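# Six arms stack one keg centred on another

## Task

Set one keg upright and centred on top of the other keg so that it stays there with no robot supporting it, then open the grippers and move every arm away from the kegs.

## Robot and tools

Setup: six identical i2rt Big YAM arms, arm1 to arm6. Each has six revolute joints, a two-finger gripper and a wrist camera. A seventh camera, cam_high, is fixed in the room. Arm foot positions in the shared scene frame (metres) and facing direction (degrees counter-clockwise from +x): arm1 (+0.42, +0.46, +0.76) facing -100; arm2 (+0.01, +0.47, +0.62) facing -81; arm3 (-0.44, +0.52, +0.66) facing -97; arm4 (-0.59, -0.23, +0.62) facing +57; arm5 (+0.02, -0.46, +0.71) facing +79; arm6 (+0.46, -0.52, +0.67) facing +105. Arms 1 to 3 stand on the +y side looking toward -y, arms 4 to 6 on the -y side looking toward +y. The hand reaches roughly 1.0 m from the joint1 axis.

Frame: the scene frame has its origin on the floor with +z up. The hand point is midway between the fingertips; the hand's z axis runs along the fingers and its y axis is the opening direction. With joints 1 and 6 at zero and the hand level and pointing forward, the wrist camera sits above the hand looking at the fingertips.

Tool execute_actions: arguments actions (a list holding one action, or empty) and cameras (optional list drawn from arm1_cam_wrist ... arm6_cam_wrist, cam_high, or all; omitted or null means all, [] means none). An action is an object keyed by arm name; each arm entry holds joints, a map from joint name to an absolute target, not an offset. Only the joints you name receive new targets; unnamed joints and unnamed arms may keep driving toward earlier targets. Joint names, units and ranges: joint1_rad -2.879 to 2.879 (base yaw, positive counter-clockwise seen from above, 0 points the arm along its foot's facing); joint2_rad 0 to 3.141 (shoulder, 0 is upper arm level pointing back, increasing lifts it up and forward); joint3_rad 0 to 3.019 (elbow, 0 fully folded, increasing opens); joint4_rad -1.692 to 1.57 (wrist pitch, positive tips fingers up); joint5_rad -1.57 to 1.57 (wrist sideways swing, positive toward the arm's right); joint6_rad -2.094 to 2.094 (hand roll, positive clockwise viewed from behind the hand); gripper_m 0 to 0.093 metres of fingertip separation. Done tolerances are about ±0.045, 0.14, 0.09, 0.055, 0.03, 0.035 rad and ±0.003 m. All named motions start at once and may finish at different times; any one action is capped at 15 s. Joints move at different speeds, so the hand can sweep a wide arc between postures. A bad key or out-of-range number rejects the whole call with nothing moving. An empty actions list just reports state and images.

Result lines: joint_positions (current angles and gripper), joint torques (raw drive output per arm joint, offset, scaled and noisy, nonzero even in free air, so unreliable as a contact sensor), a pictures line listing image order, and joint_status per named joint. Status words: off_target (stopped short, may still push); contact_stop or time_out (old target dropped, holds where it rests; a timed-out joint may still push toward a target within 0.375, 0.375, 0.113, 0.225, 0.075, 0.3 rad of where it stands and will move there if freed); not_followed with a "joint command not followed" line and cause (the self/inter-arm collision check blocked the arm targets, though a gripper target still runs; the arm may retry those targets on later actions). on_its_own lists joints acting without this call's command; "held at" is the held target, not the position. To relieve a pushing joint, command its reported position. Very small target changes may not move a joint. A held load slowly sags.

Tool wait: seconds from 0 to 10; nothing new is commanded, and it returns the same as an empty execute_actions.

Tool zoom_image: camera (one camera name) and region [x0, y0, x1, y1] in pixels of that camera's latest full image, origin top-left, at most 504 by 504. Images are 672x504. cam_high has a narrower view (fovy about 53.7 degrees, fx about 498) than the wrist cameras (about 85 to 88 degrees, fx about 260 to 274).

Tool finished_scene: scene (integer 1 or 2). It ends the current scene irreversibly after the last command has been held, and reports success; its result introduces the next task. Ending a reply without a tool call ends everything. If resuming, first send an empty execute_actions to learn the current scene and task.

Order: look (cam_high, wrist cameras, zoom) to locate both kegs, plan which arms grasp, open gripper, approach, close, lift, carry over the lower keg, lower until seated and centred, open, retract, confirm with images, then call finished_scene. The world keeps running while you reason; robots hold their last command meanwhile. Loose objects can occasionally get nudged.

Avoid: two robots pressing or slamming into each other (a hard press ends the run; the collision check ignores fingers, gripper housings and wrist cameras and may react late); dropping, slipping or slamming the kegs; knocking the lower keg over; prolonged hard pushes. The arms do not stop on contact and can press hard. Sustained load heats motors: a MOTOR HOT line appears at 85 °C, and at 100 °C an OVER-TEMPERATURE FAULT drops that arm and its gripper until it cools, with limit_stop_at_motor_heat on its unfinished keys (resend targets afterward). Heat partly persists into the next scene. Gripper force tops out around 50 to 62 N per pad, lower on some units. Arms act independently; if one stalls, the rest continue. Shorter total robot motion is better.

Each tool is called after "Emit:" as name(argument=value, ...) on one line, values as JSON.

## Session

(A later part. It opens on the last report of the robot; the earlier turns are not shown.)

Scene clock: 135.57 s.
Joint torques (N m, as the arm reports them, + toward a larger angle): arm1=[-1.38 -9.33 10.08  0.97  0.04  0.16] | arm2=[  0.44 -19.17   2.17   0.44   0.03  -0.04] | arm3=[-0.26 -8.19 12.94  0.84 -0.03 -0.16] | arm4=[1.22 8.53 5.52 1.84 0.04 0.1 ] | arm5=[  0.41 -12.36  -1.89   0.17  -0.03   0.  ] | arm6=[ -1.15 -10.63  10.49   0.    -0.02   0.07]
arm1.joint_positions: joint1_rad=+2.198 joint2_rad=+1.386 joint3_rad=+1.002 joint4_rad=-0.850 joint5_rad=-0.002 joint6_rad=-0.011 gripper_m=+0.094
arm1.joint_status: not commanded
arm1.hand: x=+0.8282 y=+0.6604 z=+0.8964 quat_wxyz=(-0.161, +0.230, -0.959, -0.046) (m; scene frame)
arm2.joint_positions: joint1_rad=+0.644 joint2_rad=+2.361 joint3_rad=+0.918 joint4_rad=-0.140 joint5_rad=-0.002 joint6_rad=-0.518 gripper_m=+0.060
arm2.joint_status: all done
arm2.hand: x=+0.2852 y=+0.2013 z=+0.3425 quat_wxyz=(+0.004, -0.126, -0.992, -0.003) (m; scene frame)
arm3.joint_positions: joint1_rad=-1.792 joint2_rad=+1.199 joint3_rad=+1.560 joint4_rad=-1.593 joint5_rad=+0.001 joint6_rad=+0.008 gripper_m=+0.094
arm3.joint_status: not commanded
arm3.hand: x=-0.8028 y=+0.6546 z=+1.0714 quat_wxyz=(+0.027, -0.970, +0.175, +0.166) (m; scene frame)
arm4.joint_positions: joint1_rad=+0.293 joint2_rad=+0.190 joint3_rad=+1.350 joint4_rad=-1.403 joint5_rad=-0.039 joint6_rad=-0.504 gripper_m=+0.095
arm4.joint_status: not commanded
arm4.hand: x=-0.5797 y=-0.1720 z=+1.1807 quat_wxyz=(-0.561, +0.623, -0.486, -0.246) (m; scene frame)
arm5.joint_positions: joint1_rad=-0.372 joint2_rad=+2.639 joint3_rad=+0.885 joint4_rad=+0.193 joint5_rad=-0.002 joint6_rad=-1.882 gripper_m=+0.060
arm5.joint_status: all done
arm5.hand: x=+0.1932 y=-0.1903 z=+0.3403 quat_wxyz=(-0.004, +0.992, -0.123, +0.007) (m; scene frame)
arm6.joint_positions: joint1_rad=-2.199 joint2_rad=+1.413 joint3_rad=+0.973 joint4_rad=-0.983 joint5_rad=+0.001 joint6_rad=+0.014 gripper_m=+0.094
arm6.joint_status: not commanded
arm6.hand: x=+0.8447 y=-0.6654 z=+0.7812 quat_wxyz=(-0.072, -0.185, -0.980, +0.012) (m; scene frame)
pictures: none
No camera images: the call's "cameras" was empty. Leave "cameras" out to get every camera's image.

Emit:
execute_actions(actions=[{"arm2":{"joints":{"gripper_m":0.09,"joint2_rad":2.1,"joint3_rad":0.85,"joint4_rad":-0.3}},"arm5":{"joints":{"gripper_m":0.09,"joint2_rad":2.38,"joint3_rad":0.75,"joint4_rad":0.06}},"arm1":{"joints":{"joint1_rad":0.7,"joint3_rad":0.8,"joint6_rad":-0.92}},"arm6":{"joints":{"joint1_rad":-0.4,"joint6_rad":0.995}},"arm3":{"joints":{"joint1_rad":0.3,"joint3_rad":1.0,"joint6_rad":-1.59}},"arm4":{"joints":{"joint1_rad":0.04,"joint3_rad":0.53,"joint5_rad":0,"joint6_rad":-0.53}}}], cameras=[])

Emit:
execute_actions(actions=[{"arm2":{"joints":{"joint1_rad":0.115,"joint2_rad":2.08,"joint3_rad":0.685,"joint4_rad":-0.155,"joint6_rad":1.07}},"arm5":{"joints":{"joint1_rad":-0.044,"joint2_rad":2.38,"joint3_rad":0.8,"joint4_rad":0.02,"joint6_rad":-1.01}},"arm1":{"joints":{"joint1_rad":0.049,"joint2_rad":2.54,"joint3_rad":0.813,"joint4_rad":0.17}},"arm6":{"joints":{"joint1_rad":-0.061,"joint2_rad":2.27,"joint3_rad":0.915,"joint4_rad":-0.19}},"arm3":{"joints":{"joint1_rad":0.46,"joint2_rad":2.28,"joint3_rad":0.8,"joint4_rad":-0.07}},"arm4":{"joints":{"joint2_rad":2.14,"joint4_rad":0.055}}}])

Scene clock: 173.17 s.
Joint torques (N m, as the arm reports them, + toward a larger angle): arm1=[-1.9  -9.    9.25  0.41 -0.09 -0.1 ] | arm2=[  0.93 -15.2    3.28   0.12  -0.04  -0.08] | arm3=[ 1.65 -7.93  9.35 -0.3  -0.18 -0.22] | arm4=[ 0.22  3.94  9.81  1.19  0.07 -0.09] | arm5=[  0.53 -10.53  -0.36   0.17  -0.03  -0.02] | arm6=[ -1.4  -10.56  10.48  -0.03   0.08   0.33]
arm1.joint_positions: joint1_rad=+0.703 joint2_rad=+1.399 joint3_rad=+0.794 joint4_rad=-0.849 joint5_rad=+0.000 joint6_rad=-0.906 gripper_m=+0.094
arm1.joint_status: all done
arm1.hand: x=+0.6076 y=+0.1441 z=+0.8044 quat_wxyz=(-0.028, -0.064, -0.997, +0.041) (m; scene frame)
arm2.joint_positions: joint1_rad=+0.644 joint2_rad=+2.095 joint3_rad=+0.842 joint4_rad=-0.286 joint5_rad=-0.002 joint6_rad=-0.518 gripper_m=+0.090
arm2.joint_status: all done
arm2.hand: x=+0.2946 y=+0.1925 z=+0.4342 quat_wxyz=(-0.013, -0.126, -0.992, +0.010) (m; scene frame)
arm3.joint_positions: joint1_rad=+0.291 joint2_rad=+1.204 joint3_rad=+0.995 joint4_rad=-1.593 joint5_rad=+0.001 joint6_rad=-1.580 gripper_m=+0.094
arm3.joint_status: all done
arm3.hand: x=-0.3974 y=+0.2575 z=+0.8515 quat_wxyz=(+0.010, +0.085, -0.990, -0.113) (m; scene frame)
arm4.joint_positions: joint1_rad=+0.047 joint2_rad=+0.199 joint3_rad=+0.523 joint4_rad=-1.402 joint5_rad=-0.002 joint6_rad=-0.514 gripper_m=+0.095
arm4.joint_status: all done
arm4.hand: x=-0.5169 y=-0.1062 z=+0.7971 quat_wxyz=(-0.232, +0.679, -0.694, -0.061) (m; scene frame)
arm5.joint_positions: joint1_rad=-0.372 joint2_rad=+2.371 joint3_rad=+0.754 joint4_rad=+0.064 joint5_rad=-0.002 joint6_rad=-1.882 gripper_m=+0.090
arm5.joint_status: all done
arm5.hand: x=+0.1967 y=-0.1829 z=+0.4265 quat_wxyz=(-0.008, +0.992, -0.122, +0.009) (m; scene frame)
arm6.joint_positions: joint1_rad=-0.399 joint2_rad=+1.413 joint3_rad=+0.973 joint4_rad=-0.983 joint5_rad=+0.000 joint6_rad=+0.979 gripper_m=+0.094
arm6.joint_status: all done
arm6.hand: x=+0.5138 y=-0.1127 z=+0.7828 quat_wxyz=(-0.027, +0.228, -0.971, -0.070) (m; scene frame)
pictures: none
No camera images: the call's "cameras" was empty. Leave "cameras" out to get every camera's image.

Scene clock: 175.47 s.
Joint torques (N m, as the arm reports them, + toward a larger angle): arm1=[ -2.39 -13.62  -1.71   0.59  -0.04  -0.09] | arm2=[  1.6  -15.02   1.89   1.26   0.09  -0.05] | arm3=[  1.01 -13.58   1.67   1.02  -0.15  -0.19] | arm4=[ 0.14 -8.21 -0.12  0.56  0.07 -0.1 ] | arm5=[ -0.14 -11.27  -0.05   0.09  -0.09   0.09] | arm6=[ -2.06 -12.91   2.14   1.25   0.09   0.31]
arm1.joint_positions: joint1_rad=+0.057 joint2_rad=+2.542 joint3_rad=+0.810 joint4_rad=+0.162 joint5_rad=-0.001 joint6_rad=-0.907 gripper_m=+0.094
arm1.joint_status: all done
arm1.hand: x=+0.3831 y=+0.1551 z=+0.4179 quat_wxyz=(+0.006, -0.376, -0.926, -0.005) (m; scene frame)
arm2.joint_positions: joint1_rad=+0.111 joint2_rad=+2.094 joint3_rad=+0.683 joint4_rad=-0.170 joint5_rad=+0.000 joint6_rad=+1.056 gripper_m=+0.090
arm2.joint_status: all done
arm2.hand: x=+0.0960 y=+0.1526 z=+0.4207 quat_wxyz=(+0.004, -0.924, -0.381, +0.000) (m; scene frame)
arm3.joint_positions: joint1_rad=+0.456 joint2_rad=+2.277 joint3_rad=+0.797 joint4_rad=-0.080 joint5_rad=+0.001 joint6_rad=-1.581 gripper_m=+0.094
arm3.joint_status: all done
arm3.hand: x=-0.3261 y=+0.1812 z=+0.4103 quat_wxyz=(+0.000, +0.168, -0.986, +0.007) (m; scene frame)
arm4.joint_positions: joint1_rad=+0.047 joint2_rad=+2.142 joint3_rad=+0.525 joint4_rad=+0.044 joint5_rad=-0.002 joint6_rad=-0.515 gripper_m=+0.095
arm4.joint_status: all done
arm4.hand: x=-0.4545 y=-0.0034 z=+0.4042 quat_wxyz=(+0.005, +0.699, -0.715, +0.002) (m; scene frame)
arm5.joint_positions: joint1_rad=-0.033 joint2_rad=+2.371 joint3_rad=+0.804 joint4_rad=+0.029 joint5_rad=+0.000 joint6_rad=-1.019 gripper_m=+0.090
arm5.joint_status: all done
arm5.hand: x=+0.0996 y=-0.1184 z=+0.4249 quat_wxyz=(-0.018, +0.927, -0.375, +0.003) (m; scene frame)
arm6.joint_positions: joint1_rad=-0.051 joint2_rad=+2.266 joint3_rad=+0.909 joint4_rad=-0.209 joint5_rad=+0.000 joint6_rad=+0.980 gripper_m=+0.094
arm6.joint_status: all done
arm6.hand: x=+0.3744 y=-0.1298 z=+0.4321 quat_wxyz=(-0.001, +0.393, -0.919, -0.004) (m; scene frame)
pictures: arm1_cam_wrist, arm2_cam_wrist, arm3_cam_wrist, arm4_cam_wrist, arm5_cam_wrist, arm6_cam_wrist, cam_high
joint command not followed: on one or more control steps a check withheld the commanded joint targets of the arm1 arm, and it was not sent them on those steps.
cause: the commanded joint targets would bring a part of the robot too close to another arm (this arm's wrist (the part past joint 4) and the other arm's wrist (the part past joint 4)); next, command targets that bring no part of the robot closer to that arm.
Images, in order (width x height): arm1_cam_wrist 672x504, arm2_cam_wrist 672x504, arm3_cam_wrist 672x504, arm4_cam_wrist 672x504, arm5_cam_wrist 672x504, arm6_cam_wrist 672x504, cam_high 672x504.

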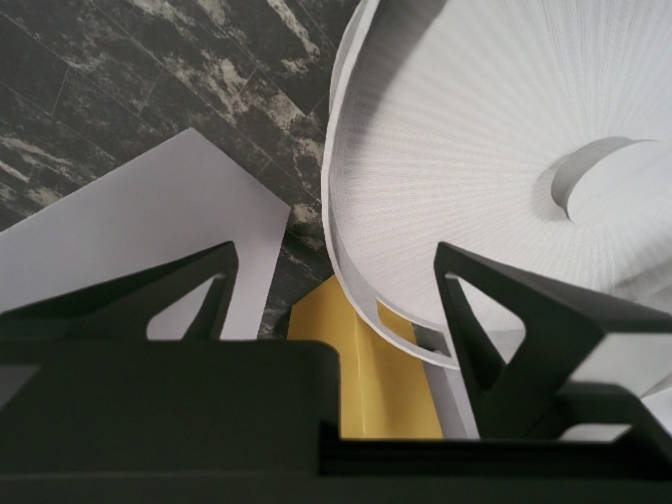

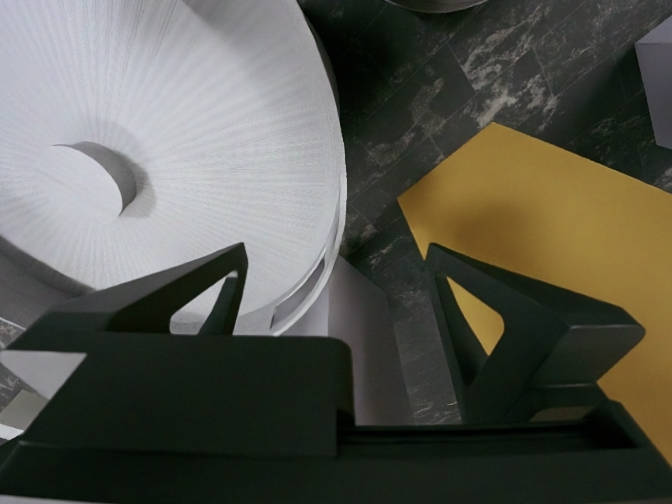

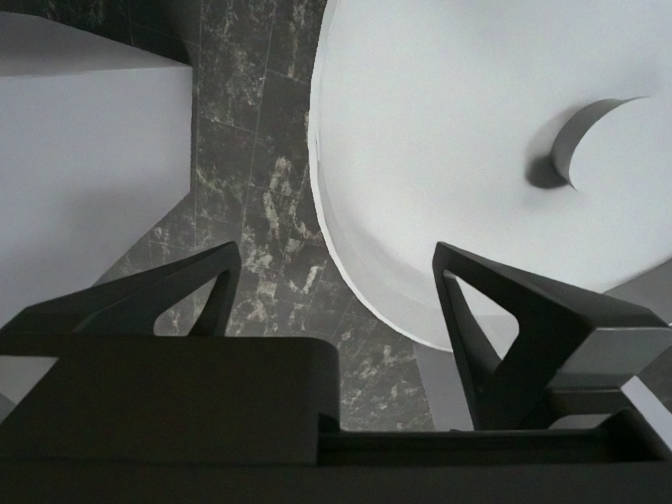

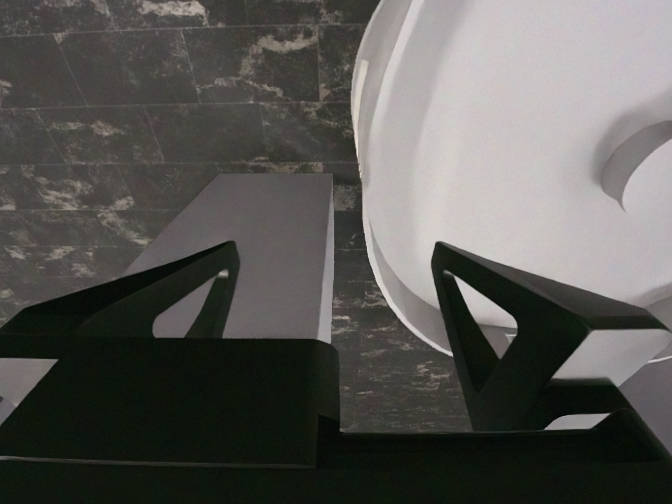

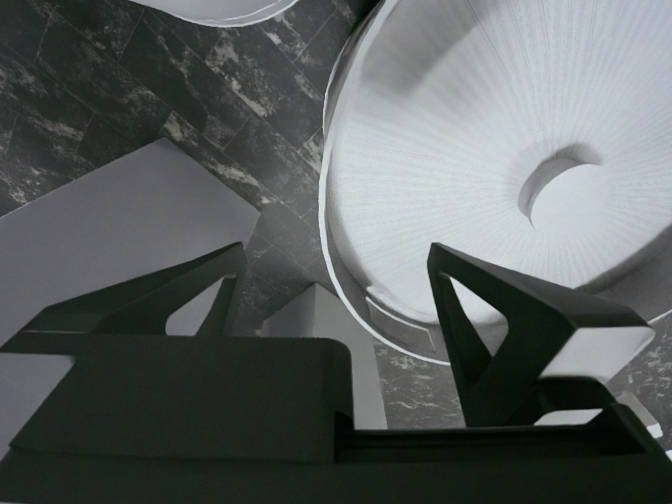

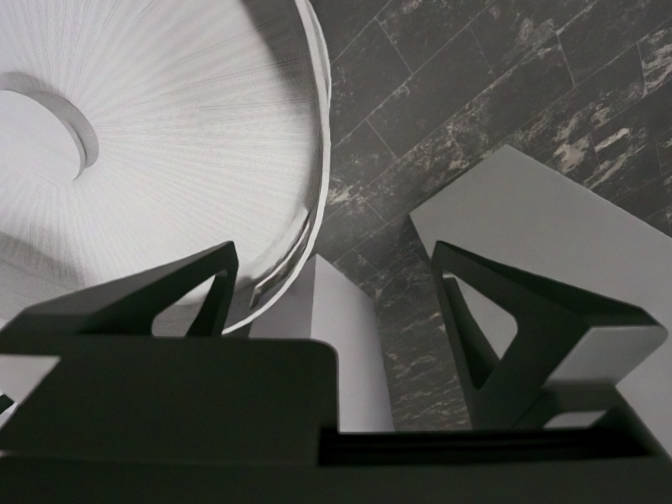

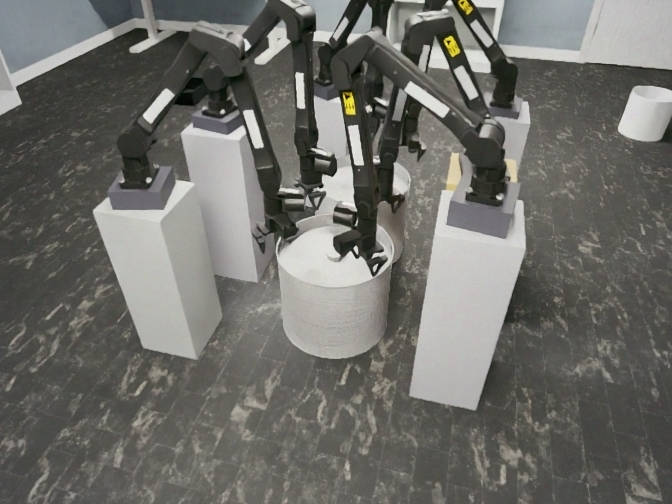

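Emit:
execute_actions(actions=[{"arm1":{"joints":{"joint2_rad":2.82,"joint3_rad":1.02,"joint4_rad":0.25}},"arm2":{"joints":{"joint2_rad":2.405,"joint3_rad":0.79,"joint4_rad":0.065}},"arm5":{"joints":{"joint2_rad":2.68,"joint3_rad":0.97,"joint4_rad":0.15}},"arm6":{"joints":{"joint2_rad":2.565,"joint3_rad":1.055,"joint4_rad":-0.04}},"arm3":{"joints":{"joint2_rad":0.1,"joint1_rad":0,"joint4_rad":-1.5,"joint6_rad":0}},"arm4":{"joints":{"joint2_rad":0.1,"joint4_rad":-1.5}}}], cameras=[])

Emit:
execute_actions(actions=[{"arm1":{"joints":{"gripper_m":0}},"arm2":{"joints":{"gripper_m":0}},"arm5":{"joints":{"gripper_m":0}},"arm6":{"joints":{"gripper_m":0}},"arm4":{"joints":{"joint1_rad":0.7,"joint3_rad":1.3}},"arm3":{"joints":{"joint1_rad":-0.4,"joint3_rad":1.3}}}], cameras=[])

Emit:
execute_actions(actions=[{"arm1":{"joints":{"joint2_rad":2.58,"joint3_rad":0.895,"joint4_rad":0.22}},"arm2":{"joints":{"joint2_rad":2.14,"joint3_rad":0.75,"joint4_rad":-0.04}},"arm5":{"joints":{"joint2_rad":2.42,"joint3_rad":0.88,"joint4_rad":0.095}},"arm6":{"joints":{"joint2_rad":2.29,"joint3_rad":1.005,"joint4_rad":-0.11}}}])

Scene clock: 217.63 s.
Joint torques (N m, as the arm reports them, + toward a larger angle): arm1=[-1.98 -2.61  2.03  1.06  0.26 -0.04] | arm2=[ -0.54 -10.86  -1.73   0.21   0.54  -0.05] | arm3=[-0.81  0.19 10.14  0.97 -0.09  0.04] | arm4=[ 0.19  5.24  8.98  0.79  0.08 -0.08] | arm5=[ 0.36 -4.76  0.56  1.18  0.18  0.08] | arm6=[ -2.03 -14.68   0.66   1.03  -0.01   0.31]
arm1.joint_positions: joint1_rad=+0.051 joint2_rad=+2.678 joint3_rad=+0.980 joint4_rad=+0.238 joint5_rad=-0.010 joint6_rad=-0.911 gripper_m=+0.094
arm1.joint_status: joint2_rad time_out (moved +0.136 of +0.278); the others done
arm1.on_its_own: joint2_rad reads +2.678 and still pushes toward +2.820 since a time_out
arm1.hand: x=+0.3757 y=+0.0983 z=+0.3676 quat_wxyz=(-0.013, -0.377, -0.925, +0.047) (m; scene frame)
arm2.joint_positions: joint1_rad=+0.128 joint2_rad=+2.356 joint3_rad=+0.824 joint4_rad=+0.080 joint5_rad=-0.013 joint6_rad=+1.057 gripper_m=+0.090
arm2.joint_status: all done
arm2.hand: x=+0.1183 y=+0.1032 z=+0.3436 quat_wxyz=(-0.061, -0.920, -0.388, +0.001) (m; scene frame)
arm3.joint_positions: joint1_rad=+0.019 joint2_rad=+0.629 joint3_rad=+0.794 joint4_rad=-1.473 joint5_rad=+0.001 joint6_rad=-0.021 gripper_m=+0.094
arm3.joint_status: joint2_rad time_out (moved -1.647 of -2.177); the others done
arm3.on_its_own: joint2_rad is held at +0.640, not at your +0.100, since a time_out
arm3.hand: x=-0.4619 y=+0.3259 z=+0.8951 quat_wxyz=(-0.087, -0.731, -0.669, +0.100) (m; scene frame)
arm4.joint_positions: joint1_rad=+0.047 joint2_rad=+0.088 joint3_rad=+0.528 joint4_rad=-1.494 joint5_rad=-0.002 joint6_rad=-0.515 gripper_m=+0.095
arm4.joint_status: all done
arm4.hand: x=-0.5295 y=-0.1274 z=+0.8006 quat_wxyz=(-0.243, +0.677, -0.691, -0.064) (m; scene frame)
arm5.joint_positions: joint1_rad=-0.038 joint2_rad=+2.550 joint3_rad=+0.967 joint4_rad=+0.137 joint5_rad=-0.008 joint6_rad=-1.016 gripper_m=+0.090
arm5.joint_status: all done
arm5.hand: x=+0.1116 y=-0.0707 z=+0.3665 quat_wxyz=(-0.062, +0.924, -0.378, -0.008) (m; scene frame)
arm6.joint_positions: joint1_rad=-0.051 joint2_rad=+2.572 joint3_rad=+1.051 joint4_rad=-0.054 joint5_rad=+0.003 joint6_rad=+0.981 gripper_m=+0.094
arm6.joint_status: all done
arm6.hand: x=+0.3756 y=-0.1329 z=+0.3238 quat_wxyz=(-0.001, +0.393, -0.920, +0.001) (m; scene frame)
pictures: none
joint command not followed: on one or more control steps a check withheld the commanded joint targets of the arm3 arm, and it was not sent them on those steps.
cause: the commanded joint targets would bring a part of the robot too close to another arm (this arm's wrist (the part past joint 4) and the other arm's wrist (the part past joint 4)); next, command targets that bring no part of the robot closer to that arm.
joint command not followed: on one or more control steps a check withheld the commanded joint targets of the arm4 arm, and it was not sent them on those steps.
cause: the commanded joint targets would bring a part of the robot too close to another arm (this arm's wrist (the part past joint 5) and the other arm's wrist (the part past joint 4)); next, command targets that bring no part of the robot closer to that arm.
No camera images: the call's "cameras" was empty. Leave "cameras" out to get every camera's image.

not run: a stop came earlier in this reply.

not run: a stop came earlier in this reply.

Emit:
execute_actions(actions=[{"arm1":{"joints":{"joint2_rad":2.63,"joint3_rad":0.875,"joint4_rad":0.19}},"arm2":{"joints":{"joint2_rad":2.23,"joint3_rad":0.71,"joint4_rad":-0.08}},"arm5":{"joints":{"joint2_rad":2.49,"joint3_rad":0.84,"joint4_rad":0.055}},"arm4":{"joints":{"joint1_rad":0.7,"joint3_rad":1.3}},"arm3":{"joints":{"joint1_rad":-0.4,"joint2_rad":0.1,"joint3_rad":1.3}}}], cameras=[])

Emit:
execute_actions(actions=[{"arm1":{"joints":{"joint2_rad":2.73,"joint3_rad":0.93,"joint4_rad":0.21}},"arm2":{"joints":{"joint2_rad":2.32,"joint3_rad":0.75,"joint4_rad":-0.01}},"arm5":{"joints":{"joint2_rad":2.59,"joint3_rad":0.895,"joint4_rad":0.09}}}], cameras=[])

Emit:
execute_actions(actions=[{"arm1":{"joints":{"joint2_rad":2.82,"joint3_rad":1.02,"joint4_rad":0.25}},"arm2":{"joints":{"joint2_rad":2.405,"joint3_rad":0.79,"joint4_rad":0.065}},"arm5":{"joints":{"joint2_rad":2.68,"joint3_rad":0.97,"joint4_rad":0.15}}}])

Scene clock: 231.10 s.
Joint torques (N m, as the arm reports them, + toward a larger angle): arm1=[ -1.98 -13.48  -2.04   0.16   0.02  -0.05] | arm2=[  0.15 -14.41   1.2    0.06   0.1    0.02] | arm3=[ 0.43 10.57  5.1   1.8  -0.05 -0.02] | arm4=[ 1.1   9.04  7.02  1.56  0.06 -0.05] | arm5=[  0.42 -11.95  -0.61   0.41  -0.02   0.03] | arm6=[ -2.03 -14.63   0.66   1.03  -0.01   0.31]
arm1.joint_positions: joint1_rad=+0.051 joint2_rad=+2.630 joint3_rad=+0.873 joint4_rad=+0.191 joint5_rad=-0.003 joint6_rad=-0.911 gripper_m=+0.094
arm1.joint_status: all done
arm1.hand: x=+0.3809 y=+0.1519 z=+0.3879 quat_wxyz=(+0.005, -0.377, -0.926, -0.003) (m; scene frame)
arm2.joint_positions: joint1_rad=+0.124 joint2_rad=+2.230 joint3_rad=+0.705 joint4_rad=-0.070 joint5_rad=-0.002 joint6_rad=+1.057 gripper_m=+0.090
arm2.joint_status: all done
arm2.hand: x=+0.0977 y=+0.1633 z=+0.3796 quat_wxyz=(+0.012, -0.922, -0.387, -0.002) (m; scene frame)
arm3.joint_positions: joint1_rad=-0.388 joint2_rad=+0.080 joint3_rad=+1.298 joint4_rad=-1.474 joint5_rad=+0.001 joint6_rad=-0.019 gripper_m=+0.094
arm3.joint_status: all done
arm3.hand: x=-0.4501 y=+0.5051 z=+1.1853 quat_wxyz=(-0.303, -0.680, -0.404, +0.532) (m; scene frame)
arm4.joint_positions: joint1_rad=+0.694 joint2_rad=+0.095 joint3_rad=+1.277 joint4_rad=-1.497 joint5_rad=-0.001 joint6_rad=-0.515 gripper_m=+0.095
arm4.joint_status: all done
arm4.hand: x=-0.5921 y=-0.1959 z=+1.1323 quat_wxyz=(-0.487, +0.723, -0.370, -0.323) (m; scene frame)
arm5.joint_positions: joint1_rad=-0.038 joint2_rad=+2.497 joint3_rad=+0.841 joint4_rad=+0.053 joint5_rad=-0.002 joint6_rad=-1.013 gripper_m=+0.090
arm5.joint_status: all done
arm5.hand: x=+0.0959 y=-0.1436 z=+0.3846 quat_wxyz=(+0.014, +0.925, -0.381, +0.008) (m; scene frame)
arm6.joint_positions: joint1_rad=-0.051 joint2_rad=+2.572 joint3_rad=+1.051 joint4_rad=-0.054 joint5_rad=+0.003 joint6_rad=+0.981 gripper_m=+0.094
arm6.joint_status: not commanded
arm6.hand: x=+0.3756 y=-0.1329 z=+0.3238 quat_wxyz=(-0.001, +0.393, -0.920, +0.001) (m; scene frame)
pictures: none
No camera images: the call's "cameras" was empty. Leave "cameras" out to get every camera's image.

Scene clock: 231.97 s.
Joint torques (N m, as the arm reports them, + toward a larger angle): arm1=[ -1.96 -13.29  -3.12   0.33   0.02  -0.05] | arm2=[  0.08 -14.85   0.13   1.08   0.15   0.01] | arm3=[0.01 9.91 5.29 1.89 0.   0.01] | arm4=[ 1.18  9.02  6.96  1.52  0.05 -0.06] | arm5=[  0.57 -11.89  -0.79   0.43  -0.01   0.03] | arm6=[ -2.01 -14.66   0.66   1.02  -0.01   0.31]
arm1.joint_positions: joint1_rad=+0.051 joint2_rad=+2.726 joint3_rad=+0.935 joint4_rad=+0.207 joint5_rad=-0.003 joint6_rad=-0.911 gripper_m=+0.094
arm1.joint_status: all done
arm1.hand: x=+0.3813 y=+0.1590 z=+0.3554 quat_wxyz=(+0.007, -0.377, -0.926, -0.012) (m; scene frame)
arm2.joint_positions: joint1_rad=+0.124 joint2_rad=+2.323 joint3_rad=+0.750 joint4_rad=-0.024 joint5_rad=-0.002 joint6_rad=+1.057 gripper_m=+0.090
arm2.joint_status: all done
arm2.hand: x=+0.0989 y=+0.1589 z=+0.3518 quat_wxyz=(+0.012, -0.922, -0.387, -0.002) (m; scene frame)
arm3.joint_positions: joint1_rad=-0.388 joint2_rad=+0.080 joint3_rad=+1.298 joint4_rad=-1.474 joint5_rad=+0.001 joint6_rad=-0.019 gripper_m=+0.094
arm3.joint_status: not commanded
arm3.hand: x=-0.4501 y=+0.5051 z=+1.1853 quat_wxyz=(-0.303, -0.680, -0.404, +0.532) (m; scene frame)
arm4.joint_positions: joint1_rad=+0.694 joint2_rad=+0.095 joint3_rad=+1.277 joint4_rad=-1.497 joint5_rad=-0.001 joint6_rad=-0.515 gripper_m=+0.095
arm4.joint_status: not commanded
arm4.hand: x=-0.5921 y=-0.1959 z=+1.1323 quat_wxyz=(-0.487, +0.723, -0.370, -0.323) (m; scene frame)
arm5.joint_positions: joint1_rad=-0.038 joint2_rad=+2.585 joint3_rad=+0.896 joint4_rad=+0.085 joint5_rad=-0.002 joint6_rad=-1.013 gripper_m=+0.090
arm5.joint_status: all done
arm5.hand: x=+0.0963 y=-0.1432 z=+0.3549 quat_wxyz=(+0.015, +0.925, -0.381, +0.008) (m; scene frame)
arm6.joint_positions: joint1_rad=-0.051 joint2_rad=+2.572 joint3_rad=+1.051 joint4_rad=-0.054 joint5_rad=+0.003 joint6_rad=+0.981 gripper_m=+0.094
arm6.joint_status: not commanded
arm6.hand: x=+0.3756 y=-0.1329 z=+0.3238 quat_wxyz=(-0.001, +0.393, -0.920, +0.001) (m; scene frame)
pictures: none
No camera images: the call's "cameras" was empty. Leave "cameras" out to get every camera's image.

Scene clock: 232.77 s.
Joint torques (N m, as the arm reports them, + toward a larger angle): arm1=[ -1.97 -12.82  -2.67   0.57   0.02  -0.05] | arm2=[  0.65 -15.51   0.09   1.09   0.14  -0.02] | arm3=[ 0.11  9.67  5.11  2.   -0.07  0.02] | arm4=[ 1.15  8.72  6.91  1.56  0.07 -0.05] | arm5=[  0.33 -11.71  -0.84   0.73  -0.03   0.04] | arm6=[ -2.02 -14.65   0.67   1.03  -0.01   0.31]
arm1.joint_positions: joint1_rad=+0.051 joint2_rad=+2.810 joint3_rad=+1.022 joint4_rad=+0.243 joint5_rad=-0.003 joint6_rad=-0.911 gripper_m=+0.094
arm1.joint_status: all done
arm1.hand: x=+0.3791 y=+0.1423 z=+0.3233 quat_wxyz=(+0.002, -0.377, -0.926, +0.007) (m; scene frame)
arm2.joint_positions: joint1_rad=+0.124 joint2_rad=+2.407 joint3_rad=+0.791 joint4_rad=+0.050 joint5_rad=-0.002 joint6_rad=+1.057 gripper_m=+0.090
arm2.joint_status: all done
arm2.hand: x=+0.1015 y=+0.1500 z=+0.3255 quat_wxyz=(-0.003, -0.922, -0.387, +0.000) (m; scene frame)
arm3.joint_positions: joint1_rad=-0.388 joint2_rad=+0.080 joint3_rad=+1.298 joint4_rad=-1.474 joint5_rad=+0.001 joint6_rad=-0.019 gripper_m=+0.094
arm3.joint_status: not commanded
arm3.hand: x=-0.4501 y=+0.5051 z=+1.1853 quat_wxyz=(-0.303, -0.680, -0.404, +0.532) (m; scene frame)
arm4.joint_positions: joint1_rad=+0.694 joint2_rad=+0.095 joint3_rad=+1.277 joint4_rad=-1.497 joint5_rad=-0.001 joint6_rad=-0.515 gripper_m=+0.095
arm4.joint_status: not commanded
arm4.hand: x=-0.5921 y=-0.1959 z=+1.1323 quat_wxyz=(-0.487, +0.723, -0.370, -0.323) (m; scene frame)
arm5.joint_positions: joint1_rad=-0.038 joint2_rad=+2.672 joint3_rad=+0.972 joint4_rad=+0.143 joint5_rad=-0.002 joint6_rad=-1.013 gripper_m=+0.090
arm5.joint_status: all done
arm5.hand: x=+0.1009 y=-0.1248 z=+0.3238 quat_wxyz=(-0.008, +0.925, -0.381, +0.004) (m; scene frame)
arm6.joint_positions: joint1_rad=-0.051 joint2_rad=+2.572 joint3_rad=+1.051 joint4_rad=-0.054 joint5_rad=+0.003 joint6_rad=+0.981 gripper_m=+0.094
arm6.joint_status: not commanded
arm6.hand: x=+0.3756 y=-0.1329 z=+0.3238 quat_wxyz=(-0.001, +0.393, -0.920, +0.001) (m; scene frame)
pictures: arm1_cam_wrist, arm2_cam_wrist, arm3_cam_wrist, arm4_cam_wrist, arm5_cam_wrist, arm6_cam_wrist, cam_high
Images, in order (width x height): arm1_cam_wrist 672x504, arm2_cam_wrist 672x504, arm3_cam_wrist 672x504, arm4_cam_wrist 672x504, arm5_cam_wrist 672x504, arm6_cam_wrist 672x504, cam_high 672x504.

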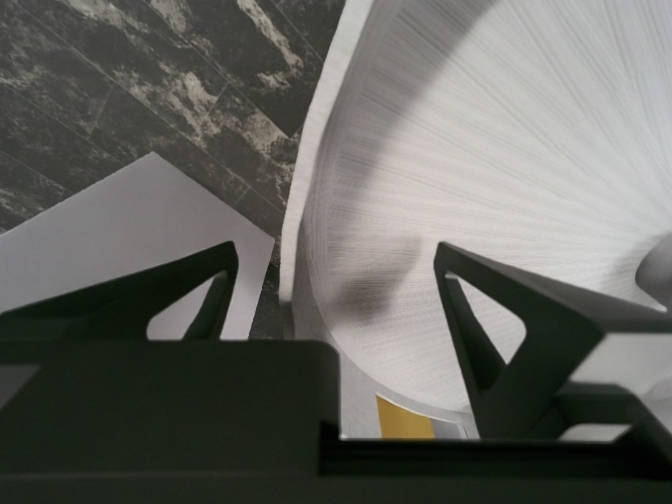

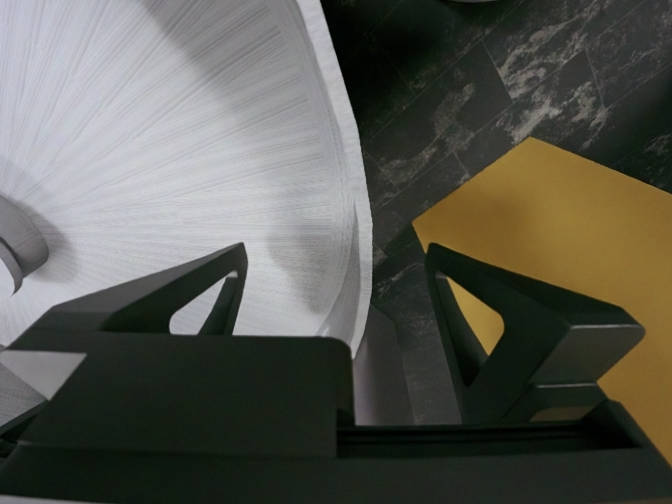

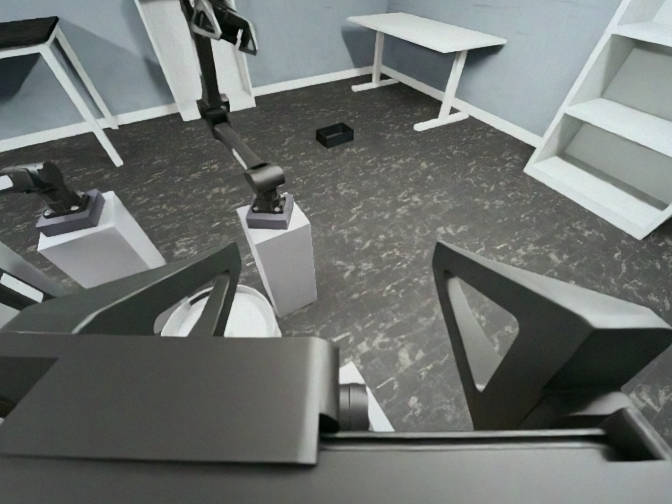

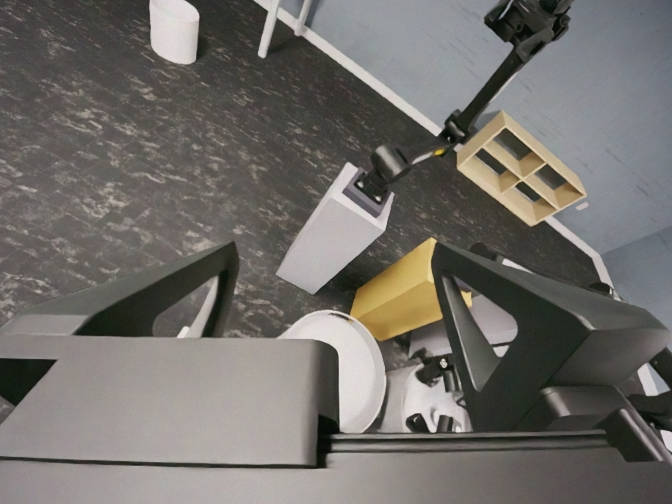

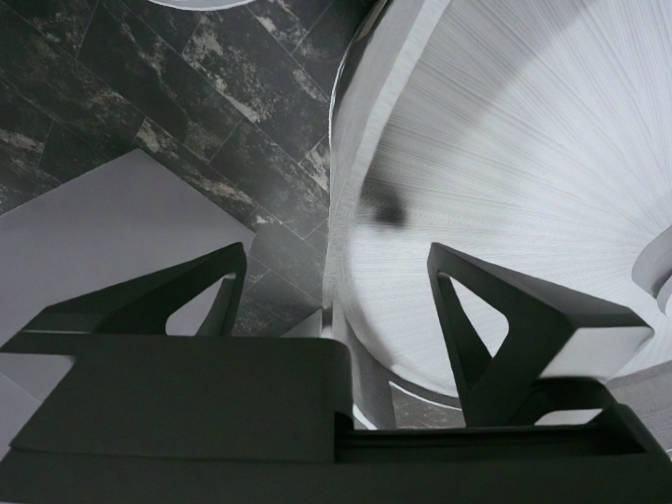

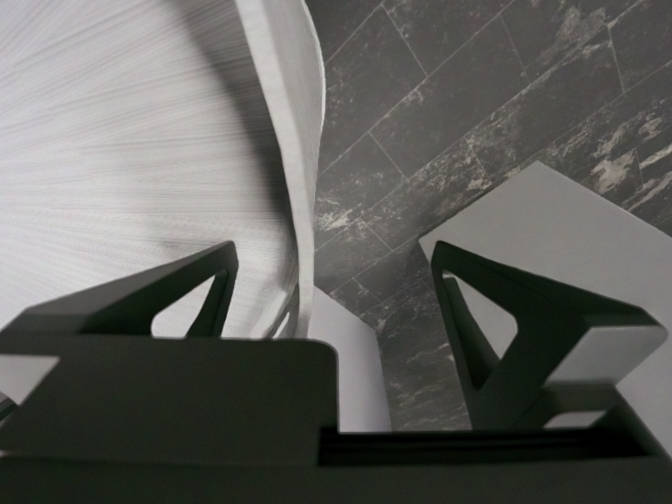

